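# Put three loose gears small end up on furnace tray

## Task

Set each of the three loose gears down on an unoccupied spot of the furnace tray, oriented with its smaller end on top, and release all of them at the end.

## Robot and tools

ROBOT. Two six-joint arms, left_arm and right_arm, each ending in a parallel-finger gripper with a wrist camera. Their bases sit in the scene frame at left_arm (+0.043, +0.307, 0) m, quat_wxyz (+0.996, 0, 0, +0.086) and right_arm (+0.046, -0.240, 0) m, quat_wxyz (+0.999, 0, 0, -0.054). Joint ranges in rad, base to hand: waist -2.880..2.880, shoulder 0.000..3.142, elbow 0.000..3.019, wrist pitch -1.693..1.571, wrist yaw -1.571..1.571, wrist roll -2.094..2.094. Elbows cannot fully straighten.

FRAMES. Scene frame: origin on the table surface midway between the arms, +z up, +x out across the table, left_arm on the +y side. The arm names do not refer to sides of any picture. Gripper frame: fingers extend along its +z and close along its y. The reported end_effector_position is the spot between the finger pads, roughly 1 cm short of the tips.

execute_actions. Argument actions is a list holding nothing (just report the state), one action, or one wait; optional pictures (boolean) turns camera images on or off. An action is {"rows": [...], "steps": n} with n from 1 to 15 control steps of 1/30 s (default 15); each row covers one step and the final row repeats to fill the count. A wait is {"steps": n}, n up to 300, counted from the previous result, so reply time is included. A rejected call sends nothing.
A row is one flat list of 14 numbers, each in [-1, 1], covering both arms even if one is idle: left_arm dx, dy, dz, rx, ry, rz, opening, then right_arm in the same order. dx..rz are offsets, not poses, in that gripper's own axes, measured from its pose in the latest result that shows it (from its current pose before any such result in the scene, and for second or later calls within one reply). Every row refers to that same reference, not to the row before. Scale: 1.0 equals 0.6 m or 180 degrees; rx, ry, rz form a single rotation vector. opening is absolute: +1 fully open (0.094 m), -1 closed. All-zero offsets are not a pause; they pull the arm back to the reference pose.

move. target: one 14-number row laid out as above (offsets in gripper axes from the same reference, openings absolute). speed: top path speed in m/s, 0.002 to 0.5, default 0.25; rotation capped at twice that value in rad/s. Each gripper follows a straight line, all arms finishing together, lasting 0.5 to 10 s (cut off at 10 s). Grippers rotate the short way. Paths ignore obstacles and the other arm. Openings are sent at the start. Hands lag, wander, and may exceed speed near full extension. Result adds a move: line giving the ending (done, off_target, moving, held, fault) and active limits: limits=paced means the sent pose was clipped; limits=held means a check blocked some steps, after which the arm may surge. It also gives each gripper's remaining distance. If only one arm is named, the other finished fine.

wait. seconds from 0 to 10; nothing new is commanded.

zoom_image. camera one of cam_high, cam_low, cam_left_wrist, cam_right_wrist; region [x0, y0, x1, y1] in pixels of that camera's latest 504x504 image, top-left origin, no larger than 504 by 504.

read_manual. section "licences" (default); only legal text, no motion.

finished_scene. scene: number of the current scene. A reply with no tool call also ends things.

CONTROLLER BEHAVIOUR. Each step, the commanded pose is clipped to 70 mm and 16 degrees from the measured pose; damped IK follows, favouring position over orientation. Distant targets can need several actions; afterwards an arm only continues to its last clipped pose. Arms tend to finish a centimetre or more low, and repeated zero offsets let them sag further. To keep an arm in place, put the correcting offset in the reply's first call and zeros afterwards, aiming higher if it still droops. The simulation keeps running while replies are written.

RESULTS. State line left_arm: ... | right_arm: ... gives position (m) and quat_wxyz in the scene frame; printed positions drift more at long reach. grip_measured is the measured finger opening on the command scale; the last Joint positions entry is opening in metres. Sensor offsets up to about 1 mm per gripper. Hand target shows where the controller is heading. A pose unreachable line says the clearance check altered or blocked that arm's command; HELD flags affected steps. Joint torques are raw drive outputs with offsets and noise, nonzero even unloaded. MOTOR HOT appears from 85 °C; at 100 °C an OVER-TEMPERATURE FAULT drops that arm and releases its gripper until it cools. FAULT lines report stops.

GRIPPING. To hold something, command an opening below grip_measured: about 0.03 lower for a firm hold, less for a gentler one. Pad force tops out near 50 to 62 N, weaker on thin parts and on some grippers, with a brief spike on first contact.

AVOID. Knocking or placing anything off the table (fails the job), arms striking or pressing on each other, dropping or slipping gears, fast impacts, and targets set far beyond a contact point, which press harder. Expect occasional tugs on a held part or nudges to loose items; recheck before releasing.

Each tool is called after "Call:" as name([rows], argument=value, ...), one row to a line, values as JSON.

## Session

Call:
execute_actions(actions=[])

Call:
zoom_image(camera="cam_high", region=[100, 170, 450, 450])

Scene clock: 0.00 s of 6000.00 s.
left_arm: end_effector_position=(+0.6255, +0.5410, +0.1298) grip_measured=+1.000 end_effector_quat_wxyz=(+0.328, +0.583, +0.550, +0.500) | right_arm: end_effector_position=(+0.4713, -0.1541, +0.2298) grip_measured=+1.000 end_effector_quat_wxyz=(+0.093, -0.274, +0.940, -0.178)
Joint positions: left_arm=[0.284 1.735 0.863 0.573 0.268 1.887 0.094] | right_arm=[ 0.452  1.365  1.222 -1.255  0.368 -0.255  0.094]
Joint velocities: left_arm=[ 0.015  0.005  0.012 -0.007  0.081 -0.037  0.   ] | right_arm=[ 0.015  0.005 -0.017 -0.002  0.022  0.037  0.   ]
Joint torques (N m, as the arm reports them, + toward a larger angle): no reading
Motor temperatures (°C, as the motors report them): left_arm=[29 32 29 28 29 30] | right_arm=[27 30 30 30 29 26]
Hand target (left_arm): +0.633, +0.545, +0.142; +0.331, +0.579, +0.542, +0.511
Hand target (right_arm): +0.480, -0.151, +0.246; +0.112, -0.270, +0.940, -0.177

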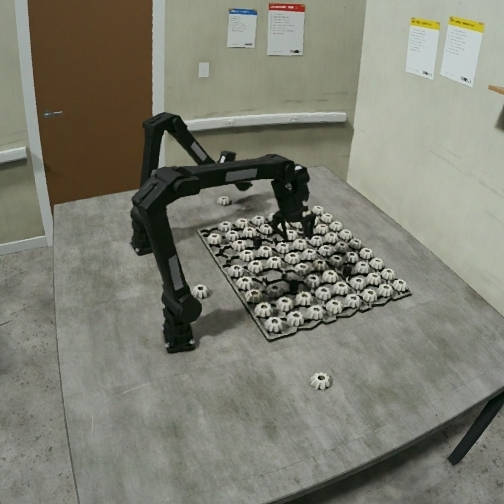

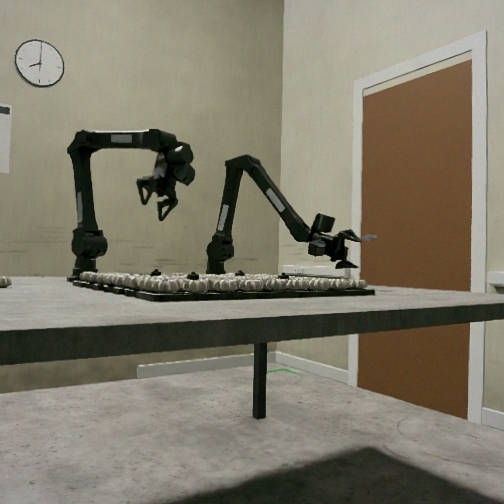

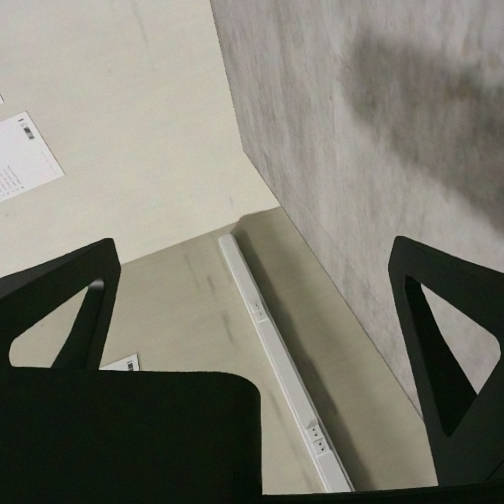

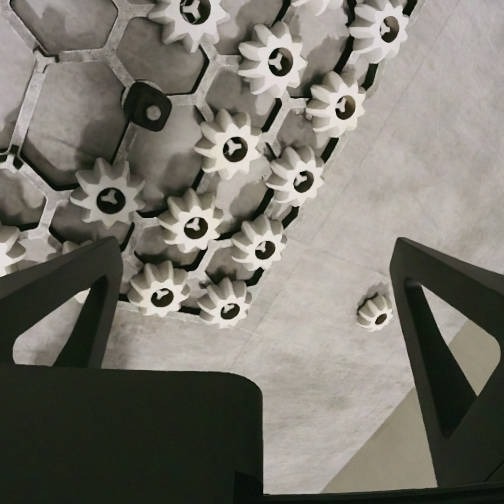

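Region (100, 170, 450, 450) of cam_high's 504x504 image, scaled by 1.440, with more detail than that image has; it fills the top 403 rows of this view, and the rest is white.

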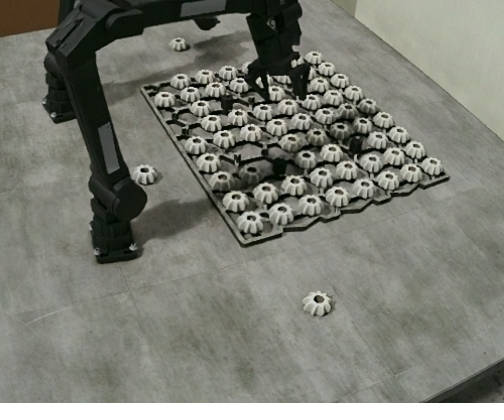

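Call:
move(target=[0.017,-0.047,-0.257,0.377,0.247,-0.439,1, 0.4755,-0.359,0.2915,-0.0892,0.1067,0.4245,1], speed=0.2)

Scene clock: 19.43 s of 6000.00 s.
left_arm: end_effector_position=(+0.4537, +0.5168, +0.1361) grip_measured=+1.000 end_effector_quat_wxyz=(-0.011, +0.009, +1.000, -0.011) | right_arm: end_effector_position=(+0.3681, -0.5168, +0.1158) grip_measured=+1.000 end_effector_quat_wxyz=(-0.019, +0.378, +0.926, +0.007)
Joint positions: left_arm=[ 0.305  1.616  1.286 -1.27   0.008  0.495  0.094] | right_arm=[-0.602  1.552  1.151 -1.21  -0.002  0.065  0.094]
Joint velocities: left_arm=[-0.024 -0.015 -0.017 -0.012 -0.081  0.007  0.   ] | right_arm=[-0.015 -0.015 -0.012 -0.017 -0.037  0.037  0.   ]
Joint torques (N m, as the arm reports them, + toward a larger angle): left_arm=[  1.28 -11.83  11.51  -0.27   0.15  -0.15] | right_arm=[ 0.53 -9.27 11.04  0.36 -0.01  0.23]
Motor temperatures (°C, as the motors report them): left_arm=[29 33 32 28 29 30] | right_arm=[27 30 33 30 29 26]
Hand target (left_arm): +0.469, +0.528, +0.150; +0.003, -0.001, +1.000, -0.005
Hand target (right_arm): +0.386, -0.533, +0.137; +0.007, +0.384, +0.923, -0.000
Off the commanded pose (left_arm): 0.025 m, 2 deg.
Off the commanded pose (right_arm): 0.026 m, 2 deg.
After step 90, 11.07 s passed at rest.
move: off_target (left_arm, right_arm)

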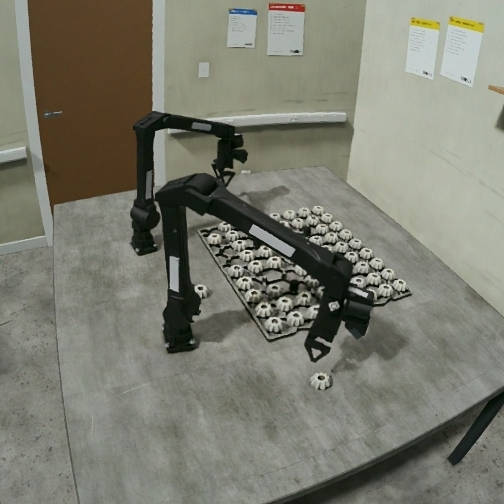

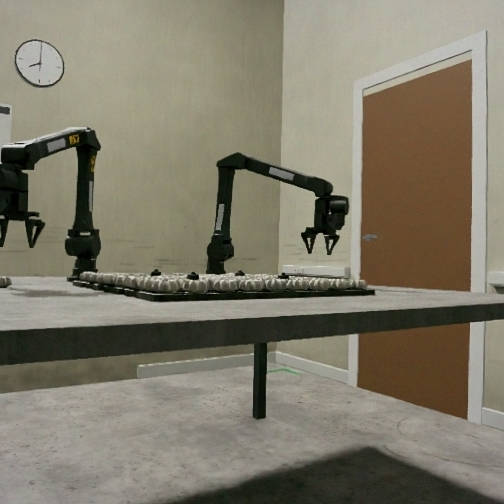

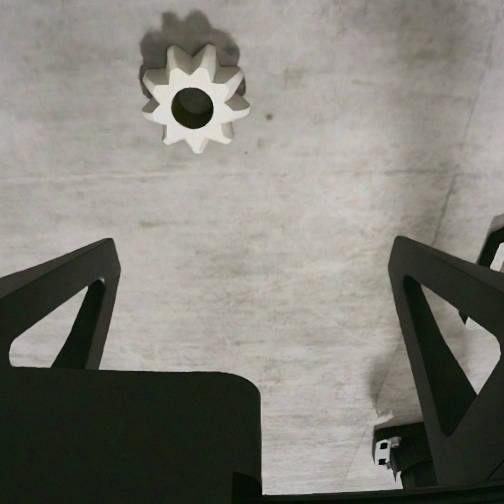

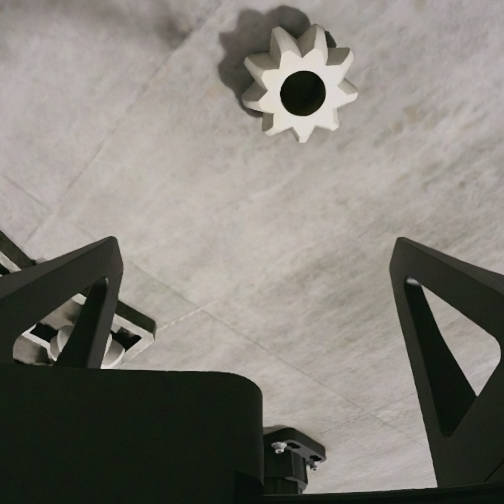

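Call:
move(target=[-0.0425,0.058,0.12,0,-0.007,0,1, -0.06,-0.041,0.09,0,-0.012,0,1], speed=0.12)

Scene clock: 26.67 s of 6000.00 s.
left_arm: end_effector_position=(+0.4780, +0.5470, +0.0678) grip_measured=+1.000 end_effector_quat_wxyz=(-0.003, +0.006, +1.000, -0.010) | right_arm: end_effector_position=(+0.3771, -0.5566, +0.0660) grip_measured=+1.000 end_effector_quat_wxyz=(-0.001, +0.380, +0.925, +0.001)
Joint positions: left_arm=[ 0.339  1.764  1.286 -1.108  0.015  0.523  0.094] | right_arm=[-0.655  1.668  1.151 -1.055 -0.001  0.017  0.094]
Joint velocities: left_arm=[-0.005  0.005 -0.007 -0.007  0.022 -0.037  0.   ] | right_arm=[-0.015 -0.005  0.002 -0.017  0.051  0.022  0.   ]
Joint torques (N m, as the arm reports them, + toward a larger angle): left_arm=[  1.09 -14.79   6.94   0.72   0.15   0.07] | right_arm=[  0.06 -10.61   5.73   1.11   0.2   -0.01]
Motor temperatures (°C, as the motors report them): left_arm=[29 33 33 28 29 30] | right_arm=[27 30 33 30 29 26]
Hand target (left_arm): +0.478, +0.551, +0.063; -0.000, +0.008, +1.000, -0.011
Hand target (right_arm): +0.374, -0.558, +0.061; -0.001, +0.378, +0.926, -0.000
Off the commanded pose (left_arm): 0.006 m, 0 deg.
Off the commanded pose (right_arm): 0.006 m, 0 deg.
After step 90, 3.13 s passed at rest.
move: done

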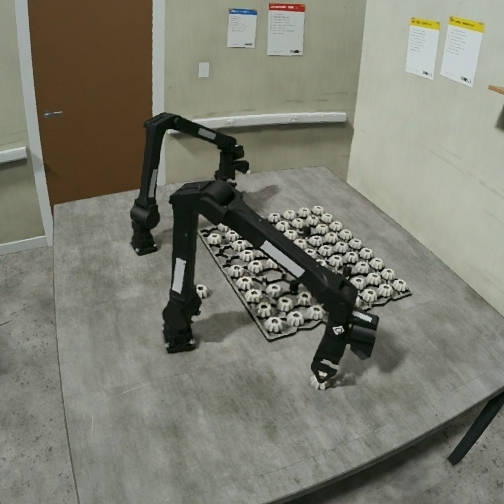

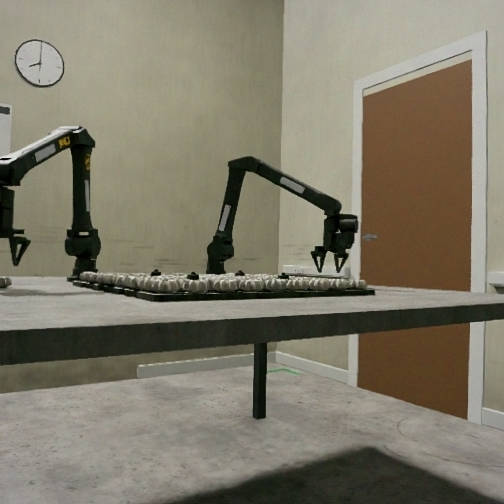

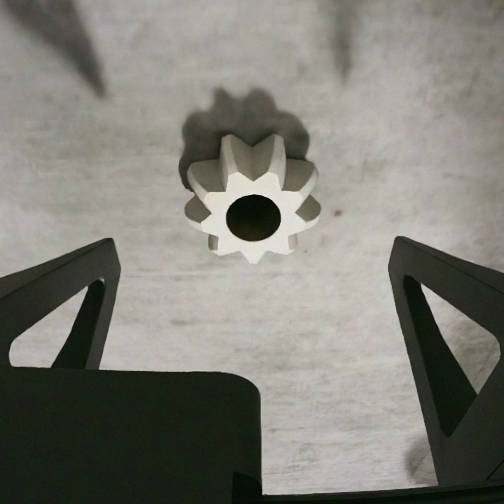

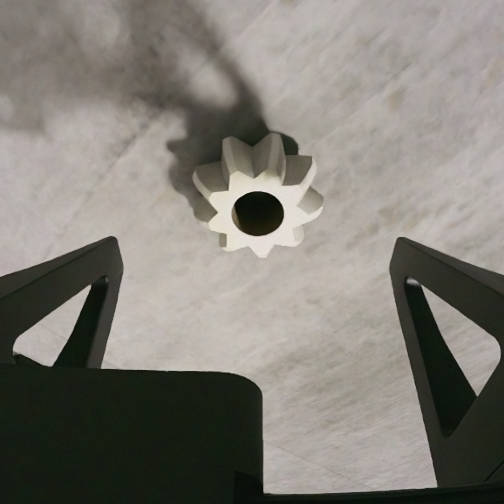

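Call:
move(target=[0.008,0,0.09,0,0,0,1, 0.004,0,0.085,0,0,0,1], speed=0.08)

Call:
move(target=[0,0,0,0,0,0,0.1, 0,0,0,0,0,0,0.1], speed=0.05)

Scene clock: 30.40 s of 6000.00 s.
left_arm: end_effector_position=(+0.4733, +0.5444, +0.0202) grip_measured=+1.000 end_effector_quat_wxyz=(-0.003, +0.007, +1.000, -0.010) | right_arm: end_effector_position=(+0.3745, -0.5542, +0.0195) grip_measured=+1.000 end_effector_quat_wxyz=(-0.002, +0.380, +0.925, +0.001)
Joint positions: left_arm=[ 0.339  1.815  1.216 -0.987  0.015  0.524  0.094] | right_arm=[-0.655  1.731  1.091 -0.935 -0.001  0.016  0.094]
Joint velocities: left_arm=[-0.005 -0.015  0.012 -0.012 -0.022 -0.095  0.   ] | right_arm=[ 0.005 -0.005 -0.017 -0.007 -0.037 -0.022  0.   ]
Joint torques (N m, as the arm reports them, + toward a larger angle): left_arm=[  0.73 -14.18   6.41   0.75   0.06   0.01] | right_arm=[  0.66 -11.09   5.51   1.07   0.14   0.08]
Motor temperatures (°C, as the motors report them): left_arm=[29 33 33 28 29 30] | right_arm=[27 30 33 30 29 26]
Hand target (left_arm): +0.473, +0.546, +0.014; -0.003, +0.006, +1.000, -0.011
Hand target (right_arm): +0.374, -0.555, +0.015; -0.001, +0.380, +0.925, +0.001
Off the commanded pose (left_arm): 0.007 m, 0 deg.
Off the commanded pose (right_arm): 0.005 m, 0 deg.
move: done

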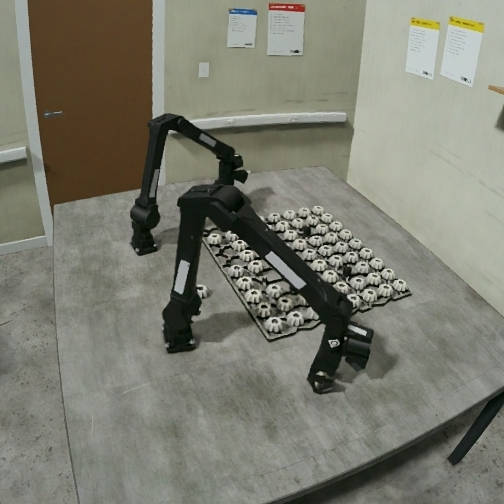

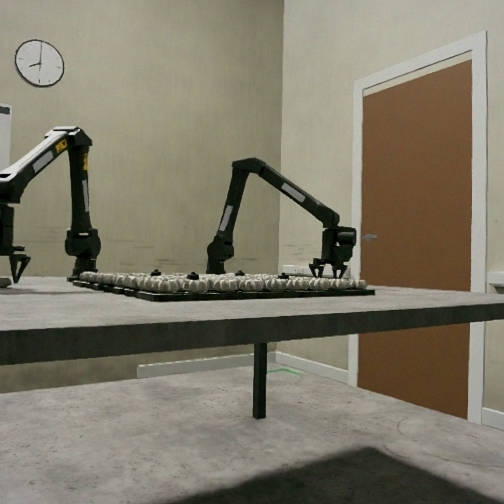

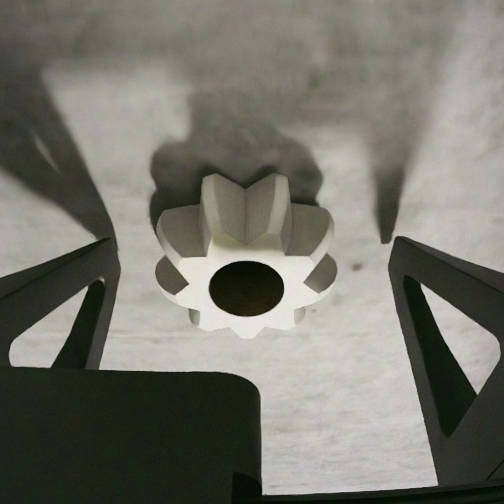

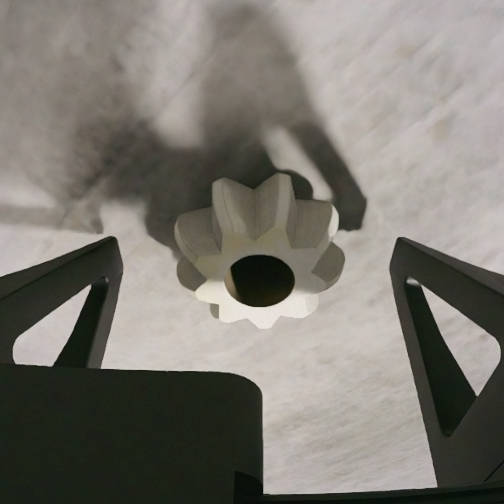

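Scene clock: 30.90 s of 6000.00 s.
left_arm: end_effector_position=(+0.4732, +0.5445, +0.0202) grip_measured=+0.200 end_effector_quat_wxyz=(-0.003, +0.007, +1.000, -0.010) | right_arm: end_effector_position=(+0.3745, -0.5542, +0.0195) grip_measured=+0.160 end_effector_quat_wxyz=(-0.002, +0.380, +0.925, +0.001)
Joint positions: left_arm=[ 0.339  1.815  1.216 -0.987  0.015  0.524  0.056] | right_arm=[-0.655  1.731  1.091 -0.935 -0.001  0.016  0.054]
Joint velocities: left_arm=[ 0.005 -0.005  0.002 -0.022  0.022 -0.007  0.   ] | right_arm=[-0.005 -0.005 -0.007  0.002 -0.081  0.081 -0.   ]
Joint torques (N m, as the arm reports them, + toward a larger angle): left_arm=[  0.4  -14.92   6.61   0.22   0.06  -0.02] | right_arm=[  1.03 -11.65   5.89   0.53   0.15   0.09]
Motor temperatures (°C, as the motors report them): left_arm=[29 33 33 28 29 30] | right_arm=[27 30 33 30 29 26]
Hand target (left_arm): +0.473, +0.544, +0.020; -0.003, +0.007, +1.000, -0.010
Hand target (right_arm): +0.375, -0.554, +0.019; -0.002, +0.380, +0.925, +0.001
Off the commanded pose (left_arm): 0.000 m, 0 deg.
Off the commanded pose (right_arm): 0.000 m, 0 deg.
move: done

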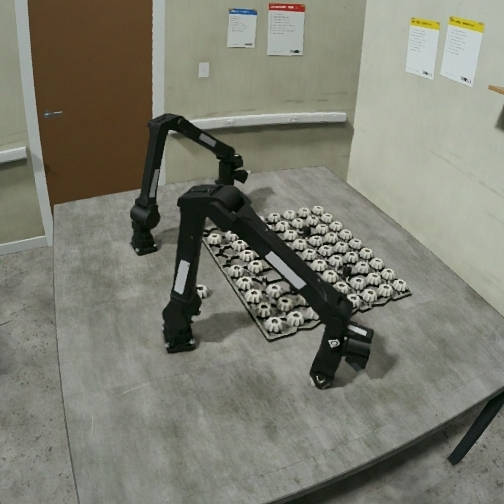

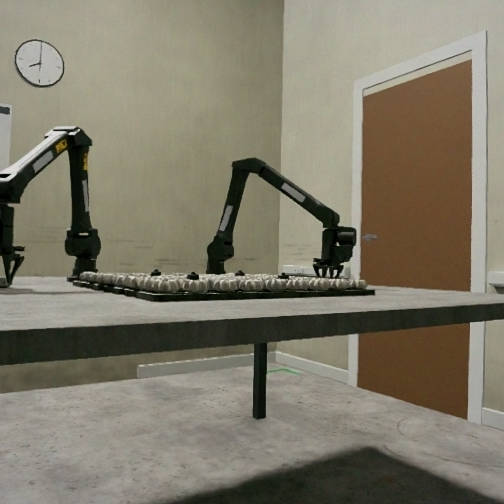

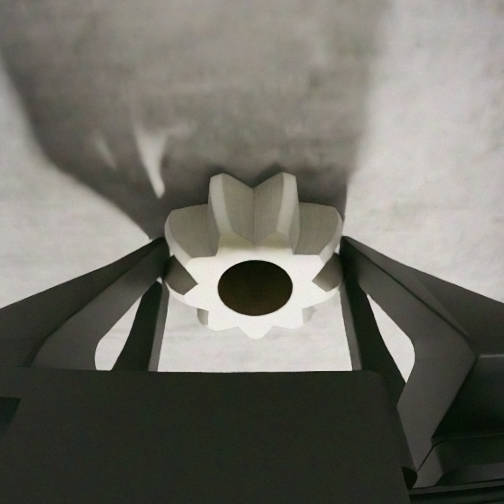

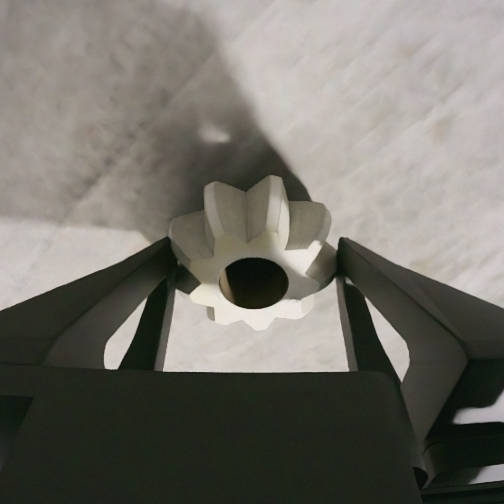

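Call:
move(target=[0,0,-0.12,0,0,0,0.1, 0,0,-0.12,0,0,0,0.08], speed=0.15)

Call:
move(target=[0.22,-0.675,-0.17,0,0,0.25,0.1, 0.506,0.62,-0.17,0,0,0,0.08], speed=0.2)

Scene clock: 40.63 s of 6000.00 s.
left_arm: end_effector_position=(+0.4519, +0.5326, +0.0616) grip_measured=+0.200 end_effector_quat_wxyz=(-0.033, +0.006, +0.999, -0.027) | right_arm: end_effector_position=(+0.3535, -0.5341, +0.0593) grip_measured=+0.160 end_effector_quat_wxyz=(-0.038, +0.379, +0.924, +0.016)
Joint positions: left_arm=[ 0.339  1.743  1.236 -1.148  0.015  0.524  0.056] | right_arm=[-0.655  1.649  1.103 -1.108 -0.001  0.016  0.054]
Joint velocities: left_arm=[-0.015 -0.005 -0.002 -0.007  0.022 -0.051 -0.001] | right_arm=[-0.024  0.005  0.017  0.007 -0.066 -0.022  0.   ]
Joint torques (N m, as the arm reports them, + toward a larger angle): left_arm=[  0.5  -16.03  11.06  -0.44   0.06  -0.01] | right_arm=[  1.3  -12.57  10.73  -0.13   0.13   0.1 ]
Motor temperatures (°C, as the motors report them): left_arm=[29 33 32 28 29 30] | right_arm=[27 31 33 30 29 26]
Hand target (left_arm): +0.472, +0.544, +0.092; -0.003, +0.007, +1.000, -0.010
Hand target (right_arm): +0.375, -0.553, +0.092; -0.002, +0.380, +0.925, +0.001
Off the commanded pose (left_arm): 0.040 m, 4 deg.
Off the commanded pose (right_arm): 0.044 m, 4 deg.
After step 90, 5.73 s passed at rest.
move: off_target (left_arm, right_arm)

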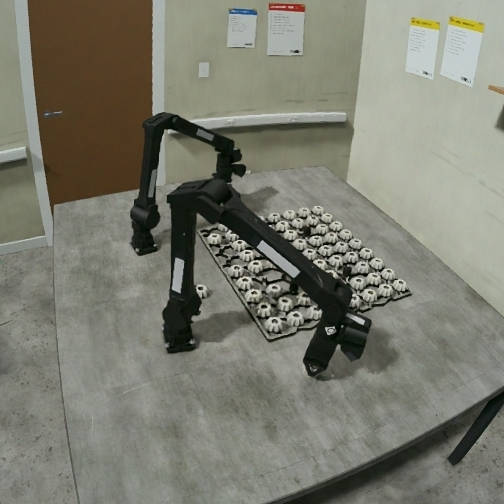

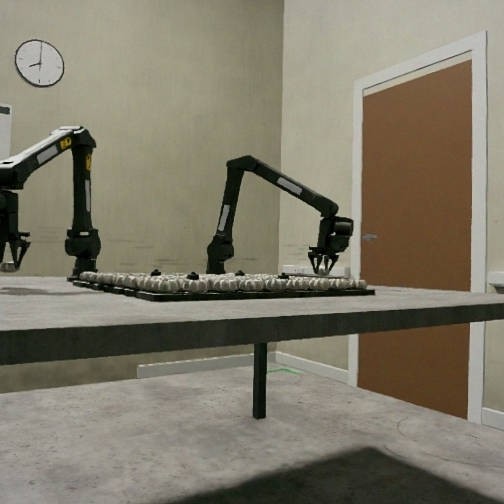

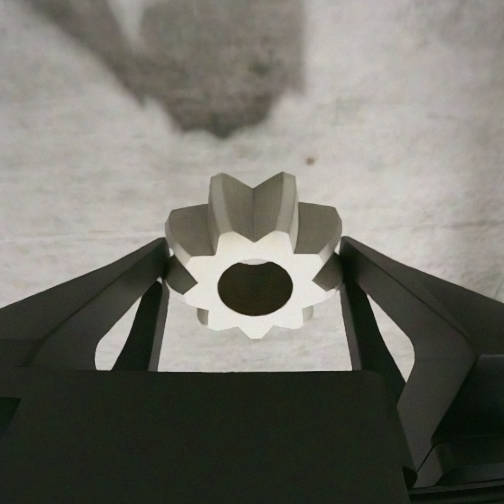

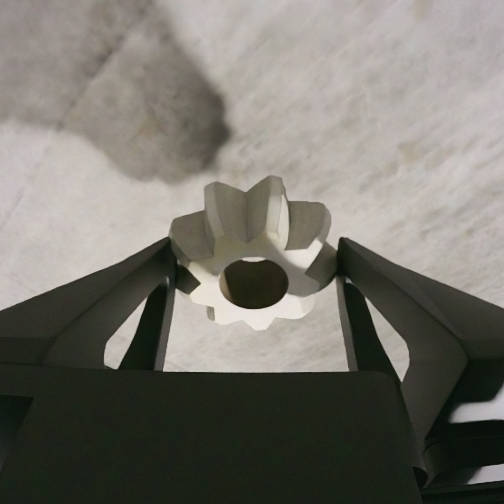

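Scene clock: 43.77 s of 6000.00 s.
left_arm: end_effector_position=(+0.3029, +0.1470, +0.1559) grip_measured=+0.200 end_effector_quat_wxyz=(-0.065, +0.393, +0.917, -0.035) | right_arm: end_effector_position=(+0.3790, -0.0688, +0.1527) grip_measured=+0.160 end_effector_quat_wxyz=(-0.070, +0.373, +0.925, -0.009)
Joint positions: left_arm=[-0.676  1.257  0.958 -1.395  0.083  0.31   0.056] | right_arm=[ 0.544  1.434  1.118 -1.364 -0.09   1.197  0.054]
Joint velocities: left_arm=[-0.005 -0.005  0.012 -0.012 -0.037 -0.037  0.   ] | right_arm=[-0.015  0.005  0.022 -0.002  0.037  0.037 -0.   ]
Joint torques (N m, as the arm reports them, + toward a larger angle): left_arm=[ 0.65 -9.05 12.35 -0.45  0.05 -0.13] | right_arm=[ 0.42 -8.92 11.79 -0.24  0.22  0.23]
Motor temperatures (°C, as the motors report them): left_arm=[29 33 33 28 29 30] | right_arm=[27 31 33 30 29 26]
Hand target (left_arm): +0.321, +0.138, +0.189; -0.024, +0.388, +0.920, -0.039
Hand target (right_arm): +0.401, -0.060, +0.182; -0.046, +0.379, +0.924, +0.015
Off the commanded pose (left_arm): 0.044 m, 5 deg.
Off the commanded pose (right_arm): 0.043 m, 5 deg.
move: off_target (left_arm, right_arm)

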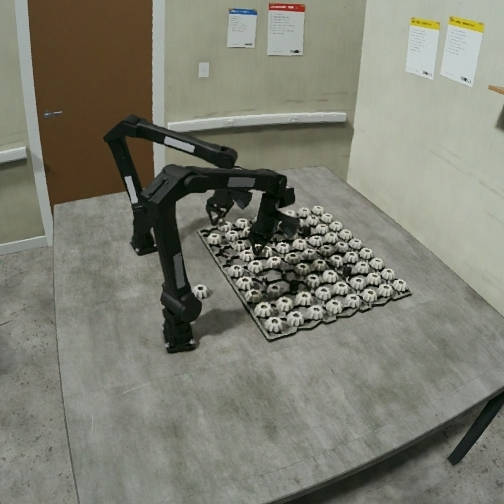

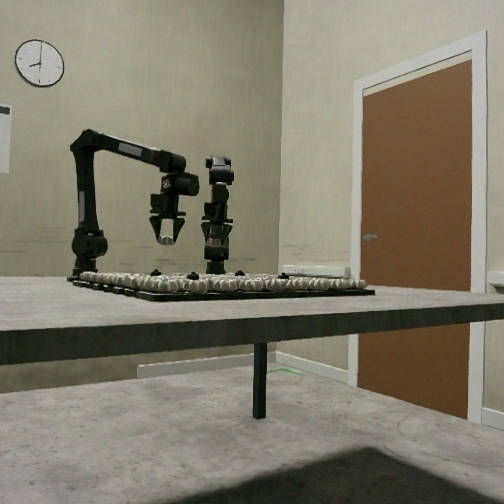

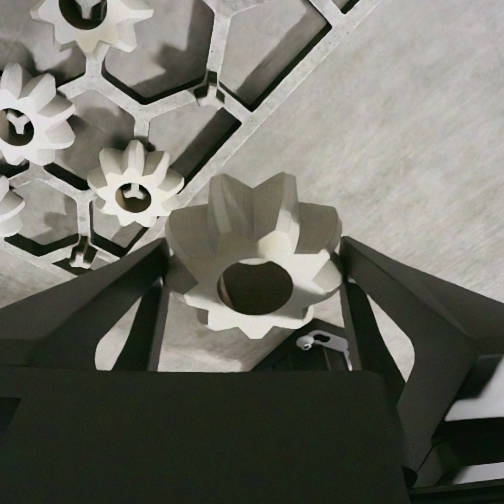

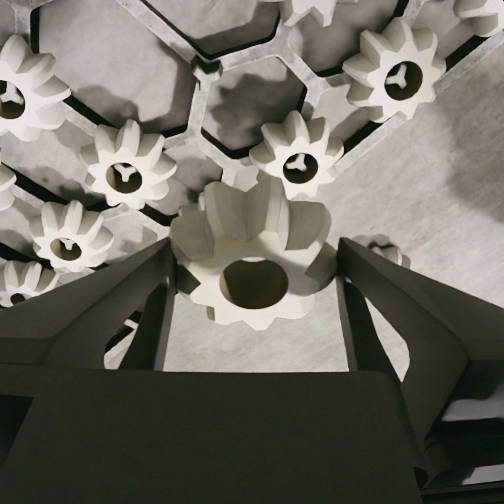

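Call:
move(target=[-0.0367,0.0323,0.062,-0.0368,-0.0292,0,0.1, -0.0545,0.046,0.053,-0.022,-0.039,0,0.08], speed=0.08)

Scene clock: 59.13 s of 6000.00 s.
left_arm: end_effector_position=(+0.3235, +0.1492, +0.1136) grip_measured=+0.200 end_effector_quat_wxyz=(-0.009, +0.395, +0.919, -0.001) | right_arm: end_effector_position=(+0.4117, -0.0700, +0.1131) grip_measured=+0.160 end_effector_quat_wxyz=(-0.008, +0.372, +0.928, -0.006)
Joint positions: left_arm=[-0.681  1.274  0.861 -1.177  0.003  0.302  0.056] | right_arm=[ 0.544  1.489  1.072 -1.173 -0.003  1.198  0.054]
Joint velocities: left_arm=[-0.005  0.015 -0.012 -0.007  0.007 -0.051 -0.   ] | right_arm=[ 0.005 -0.005  0.012 -0.007 -0.022  0.022  0.   ]
Joint torques (N m, as the arm reports them, + toward a larger angle): left_arm=[-0.37 -7.45  7.63  0.66 -0.07 -0.17] | right_arm=[ 0.72 -9.36  6.84  0.9   0.31  0.05]
Motor temperatures (°C, as the motors report them): left_arm=[29 33 36 28 29 30] | right_arm=[27 31 35 30 29 26]
Hand target (left_arm): +0.327, +0.144, +0.115; -0.001, +0.394, +0.919, +0.000
Hand target (right_arm): +0.417, -0.071, +0.115; -0.000, +0.373, +0.928, +0.000
Off the commanded pose (left_arm): 0.006 m, 1 deg.
Off the commanded pose (right_arm): 0.006 m, 1 deg.
After step 90, 11.10 s passed at rest.
move: done

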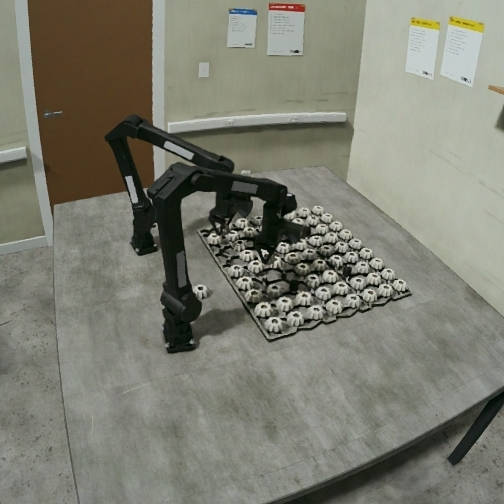

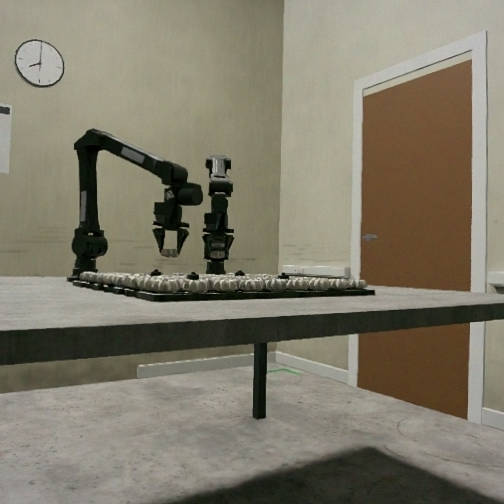

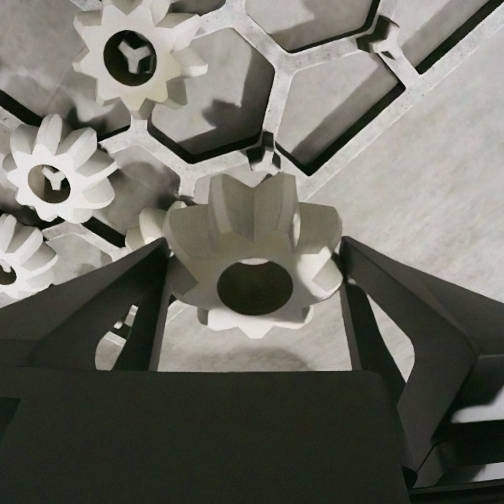

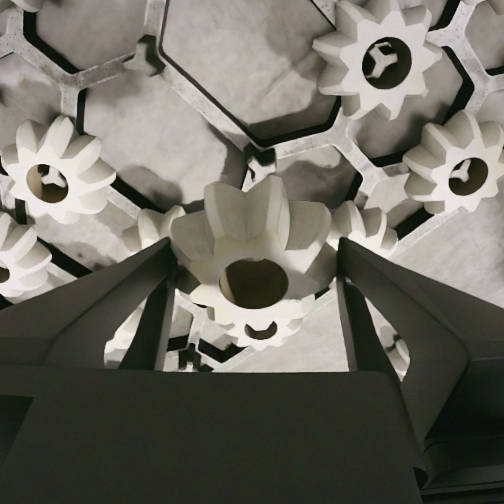

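Call:
move(target=[-0.006,-0.0097,0.089,-0.003,-0.005,0,0.1, -0.0055,-0.001,0.089,-0.005,-0.003,0,0.08], speed=0.08)

Scene clock: 65.43 s of 6000.00 s.
left_arm: end_effector_position=(+0.3173, +0.1483, +0.0583) grip_measured=+0.200 end_effector_quat_wxyz=(-0.011, +0.396, +0.918, +0.000) | right_arm: end_effector_position=(+0.4061, -0.0727, +0.0570) grip_measured=+0.160 end_effector_quat_wxyz=(-0.009, +0.372, +0.928, -0.007)
Joint positions: left_arm=[-0.694  1.345  0.761 -1.008  0.002  0.293  0.056] | right_arm=[ 0.544  1.551  0.975 -1.019 -0.003  1.198  0.054]
Joint velocities: left_arm=[-0.015 -0.005  0.002 -0.002  0.022 -0.081  0.   ] | right_arm=[-0.005  0.015  0.002  0.007 -0.11  -0.037  0.   ]
Joint torques (N m, as the arm reports them, + toward a larger angle): left_arm=[-0.27 -7.87  7.02  0.76 -0.06 -0.17] | right_arm=[ -0.33 -10.33   6.47   1.16   0.33   0.04]
Motor temperatures (°C, as the motors report them): left_arm=[29 33 35 28 29 30] | right_arm=[27 31 34 30 29 26]
Hand target (left_arm): +0.321, +0.143, +0.060; -0.001, +0.395, +0.919, +0.001
Hand target (right_arm): +0.412, -0.074, +0.060; -0.000, +0.372, +0.928, -0.000
Off the commanded pose (left_arm): 0.007 m, 1 deg.
Off the commanded pose (right_arm): 0.007 m, 1 deg.
After step 90, 2.27 s passed at rest.
move: done

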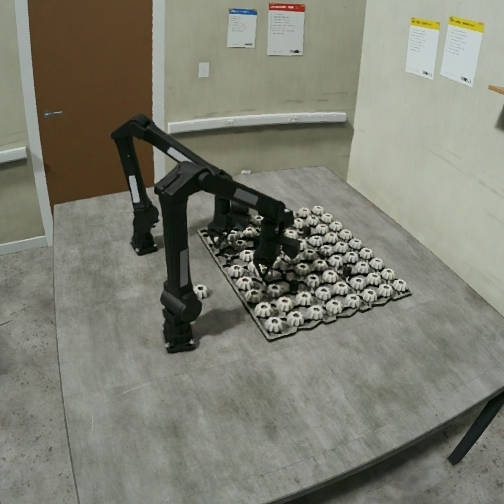

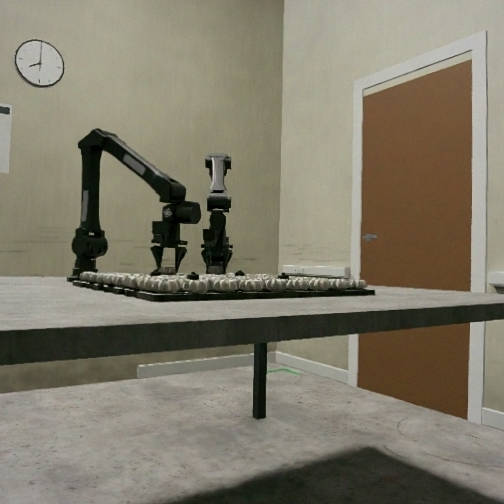

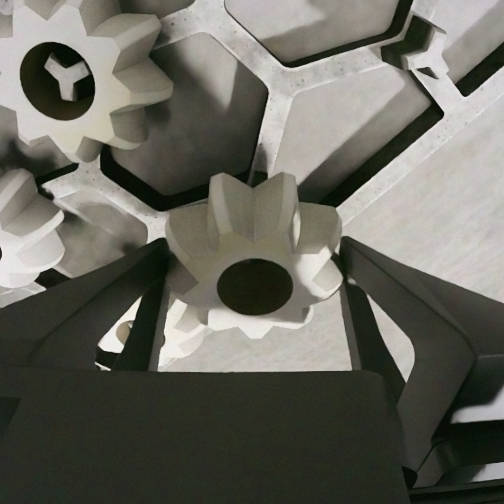

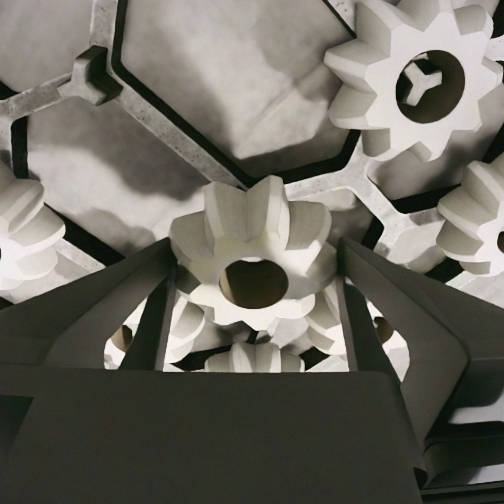

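Call:
move(target=[-0.0123,-0.001,0.039,-0.003,-0.006,0,0.1, -0.011,0.0098,0.035,-0.006,-0.004,0,0.08], speed=0.03)

Scene clock: 68.37 s of 6000.00 s.
left_arm: end_effector_position=(+0.3195, +0.1471, +0.0349) grip_measured=+0.200 end_effector_quat_wxyz=(-0.008, +0.396, +0.918, +0.000) | right_arm: end_effector_position=(+0.4082, -0.0725, +0.0350) grip_measured=+0.160 end_effector_quat_wxyz=(-0.007, +0.372, +0.928, -0.008)
Joint positions: left_arm=[-0.694  1.392  0.73  -0.925  0.002  0.292  0.056] | right_arm=[ 0.543  1.59   0.953 -0.956  0.001  1.198  0.054]
Joint velocities: left_arm=[ 0.005 -0.015  0.007  0.007  0.037 -0.007  0.   ] | right_arm=[ 0.005 -0.005  0.002 -0.002  0.007 -0.037 -0.001]
Joint torques (N m, as the arm reports them, + toward a larger angle): left_arm=[-0.28 -7.13  6.59  0.73 -0.06 -0.1 ] | right_arm=[-0.08 -9.4   6.06  0.99  0.26  0.  ]
Motor temperatures (°C, as the motors report them): left_arm=[29 33 34 28 29 30] | right_arm=[27 31 34 30 29 26]
Hand target (left_arm): +0.322, +0.143, +0.035; -0.001, +0.396, +0.918, +0.001
Hand target (right_arm): +0.414, -0.073, +0.036; +0.000, +0.372, +0.928, -0.001
Off the commanded pose (left_arm): 0.005 m, 1 deg.
Off the commanded pose (right_arm): 0.006 m, 1 deg.
move: done

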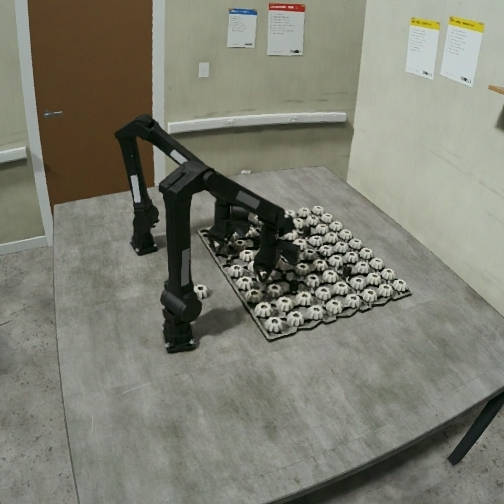

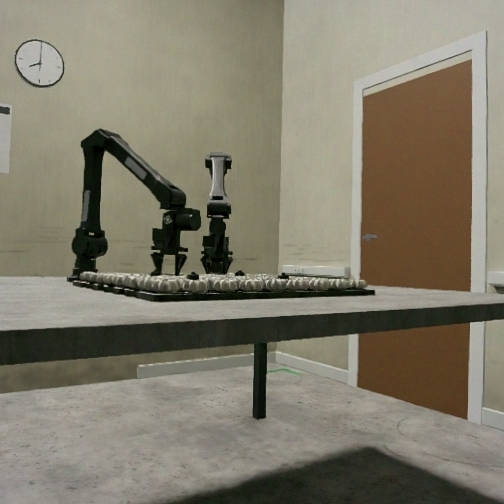

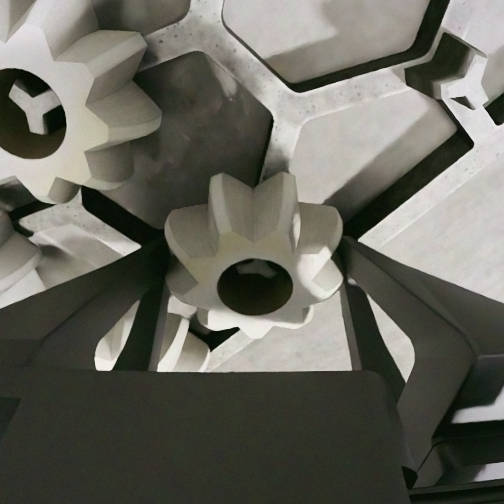

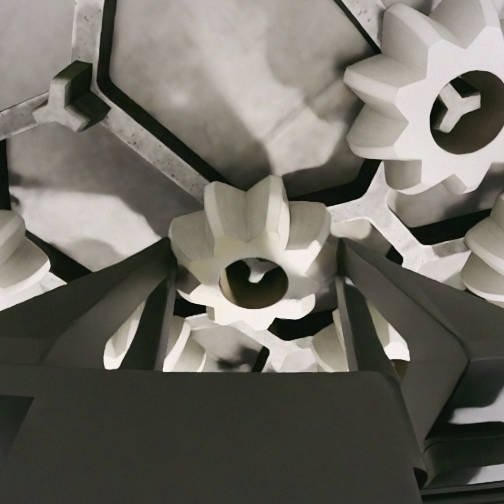

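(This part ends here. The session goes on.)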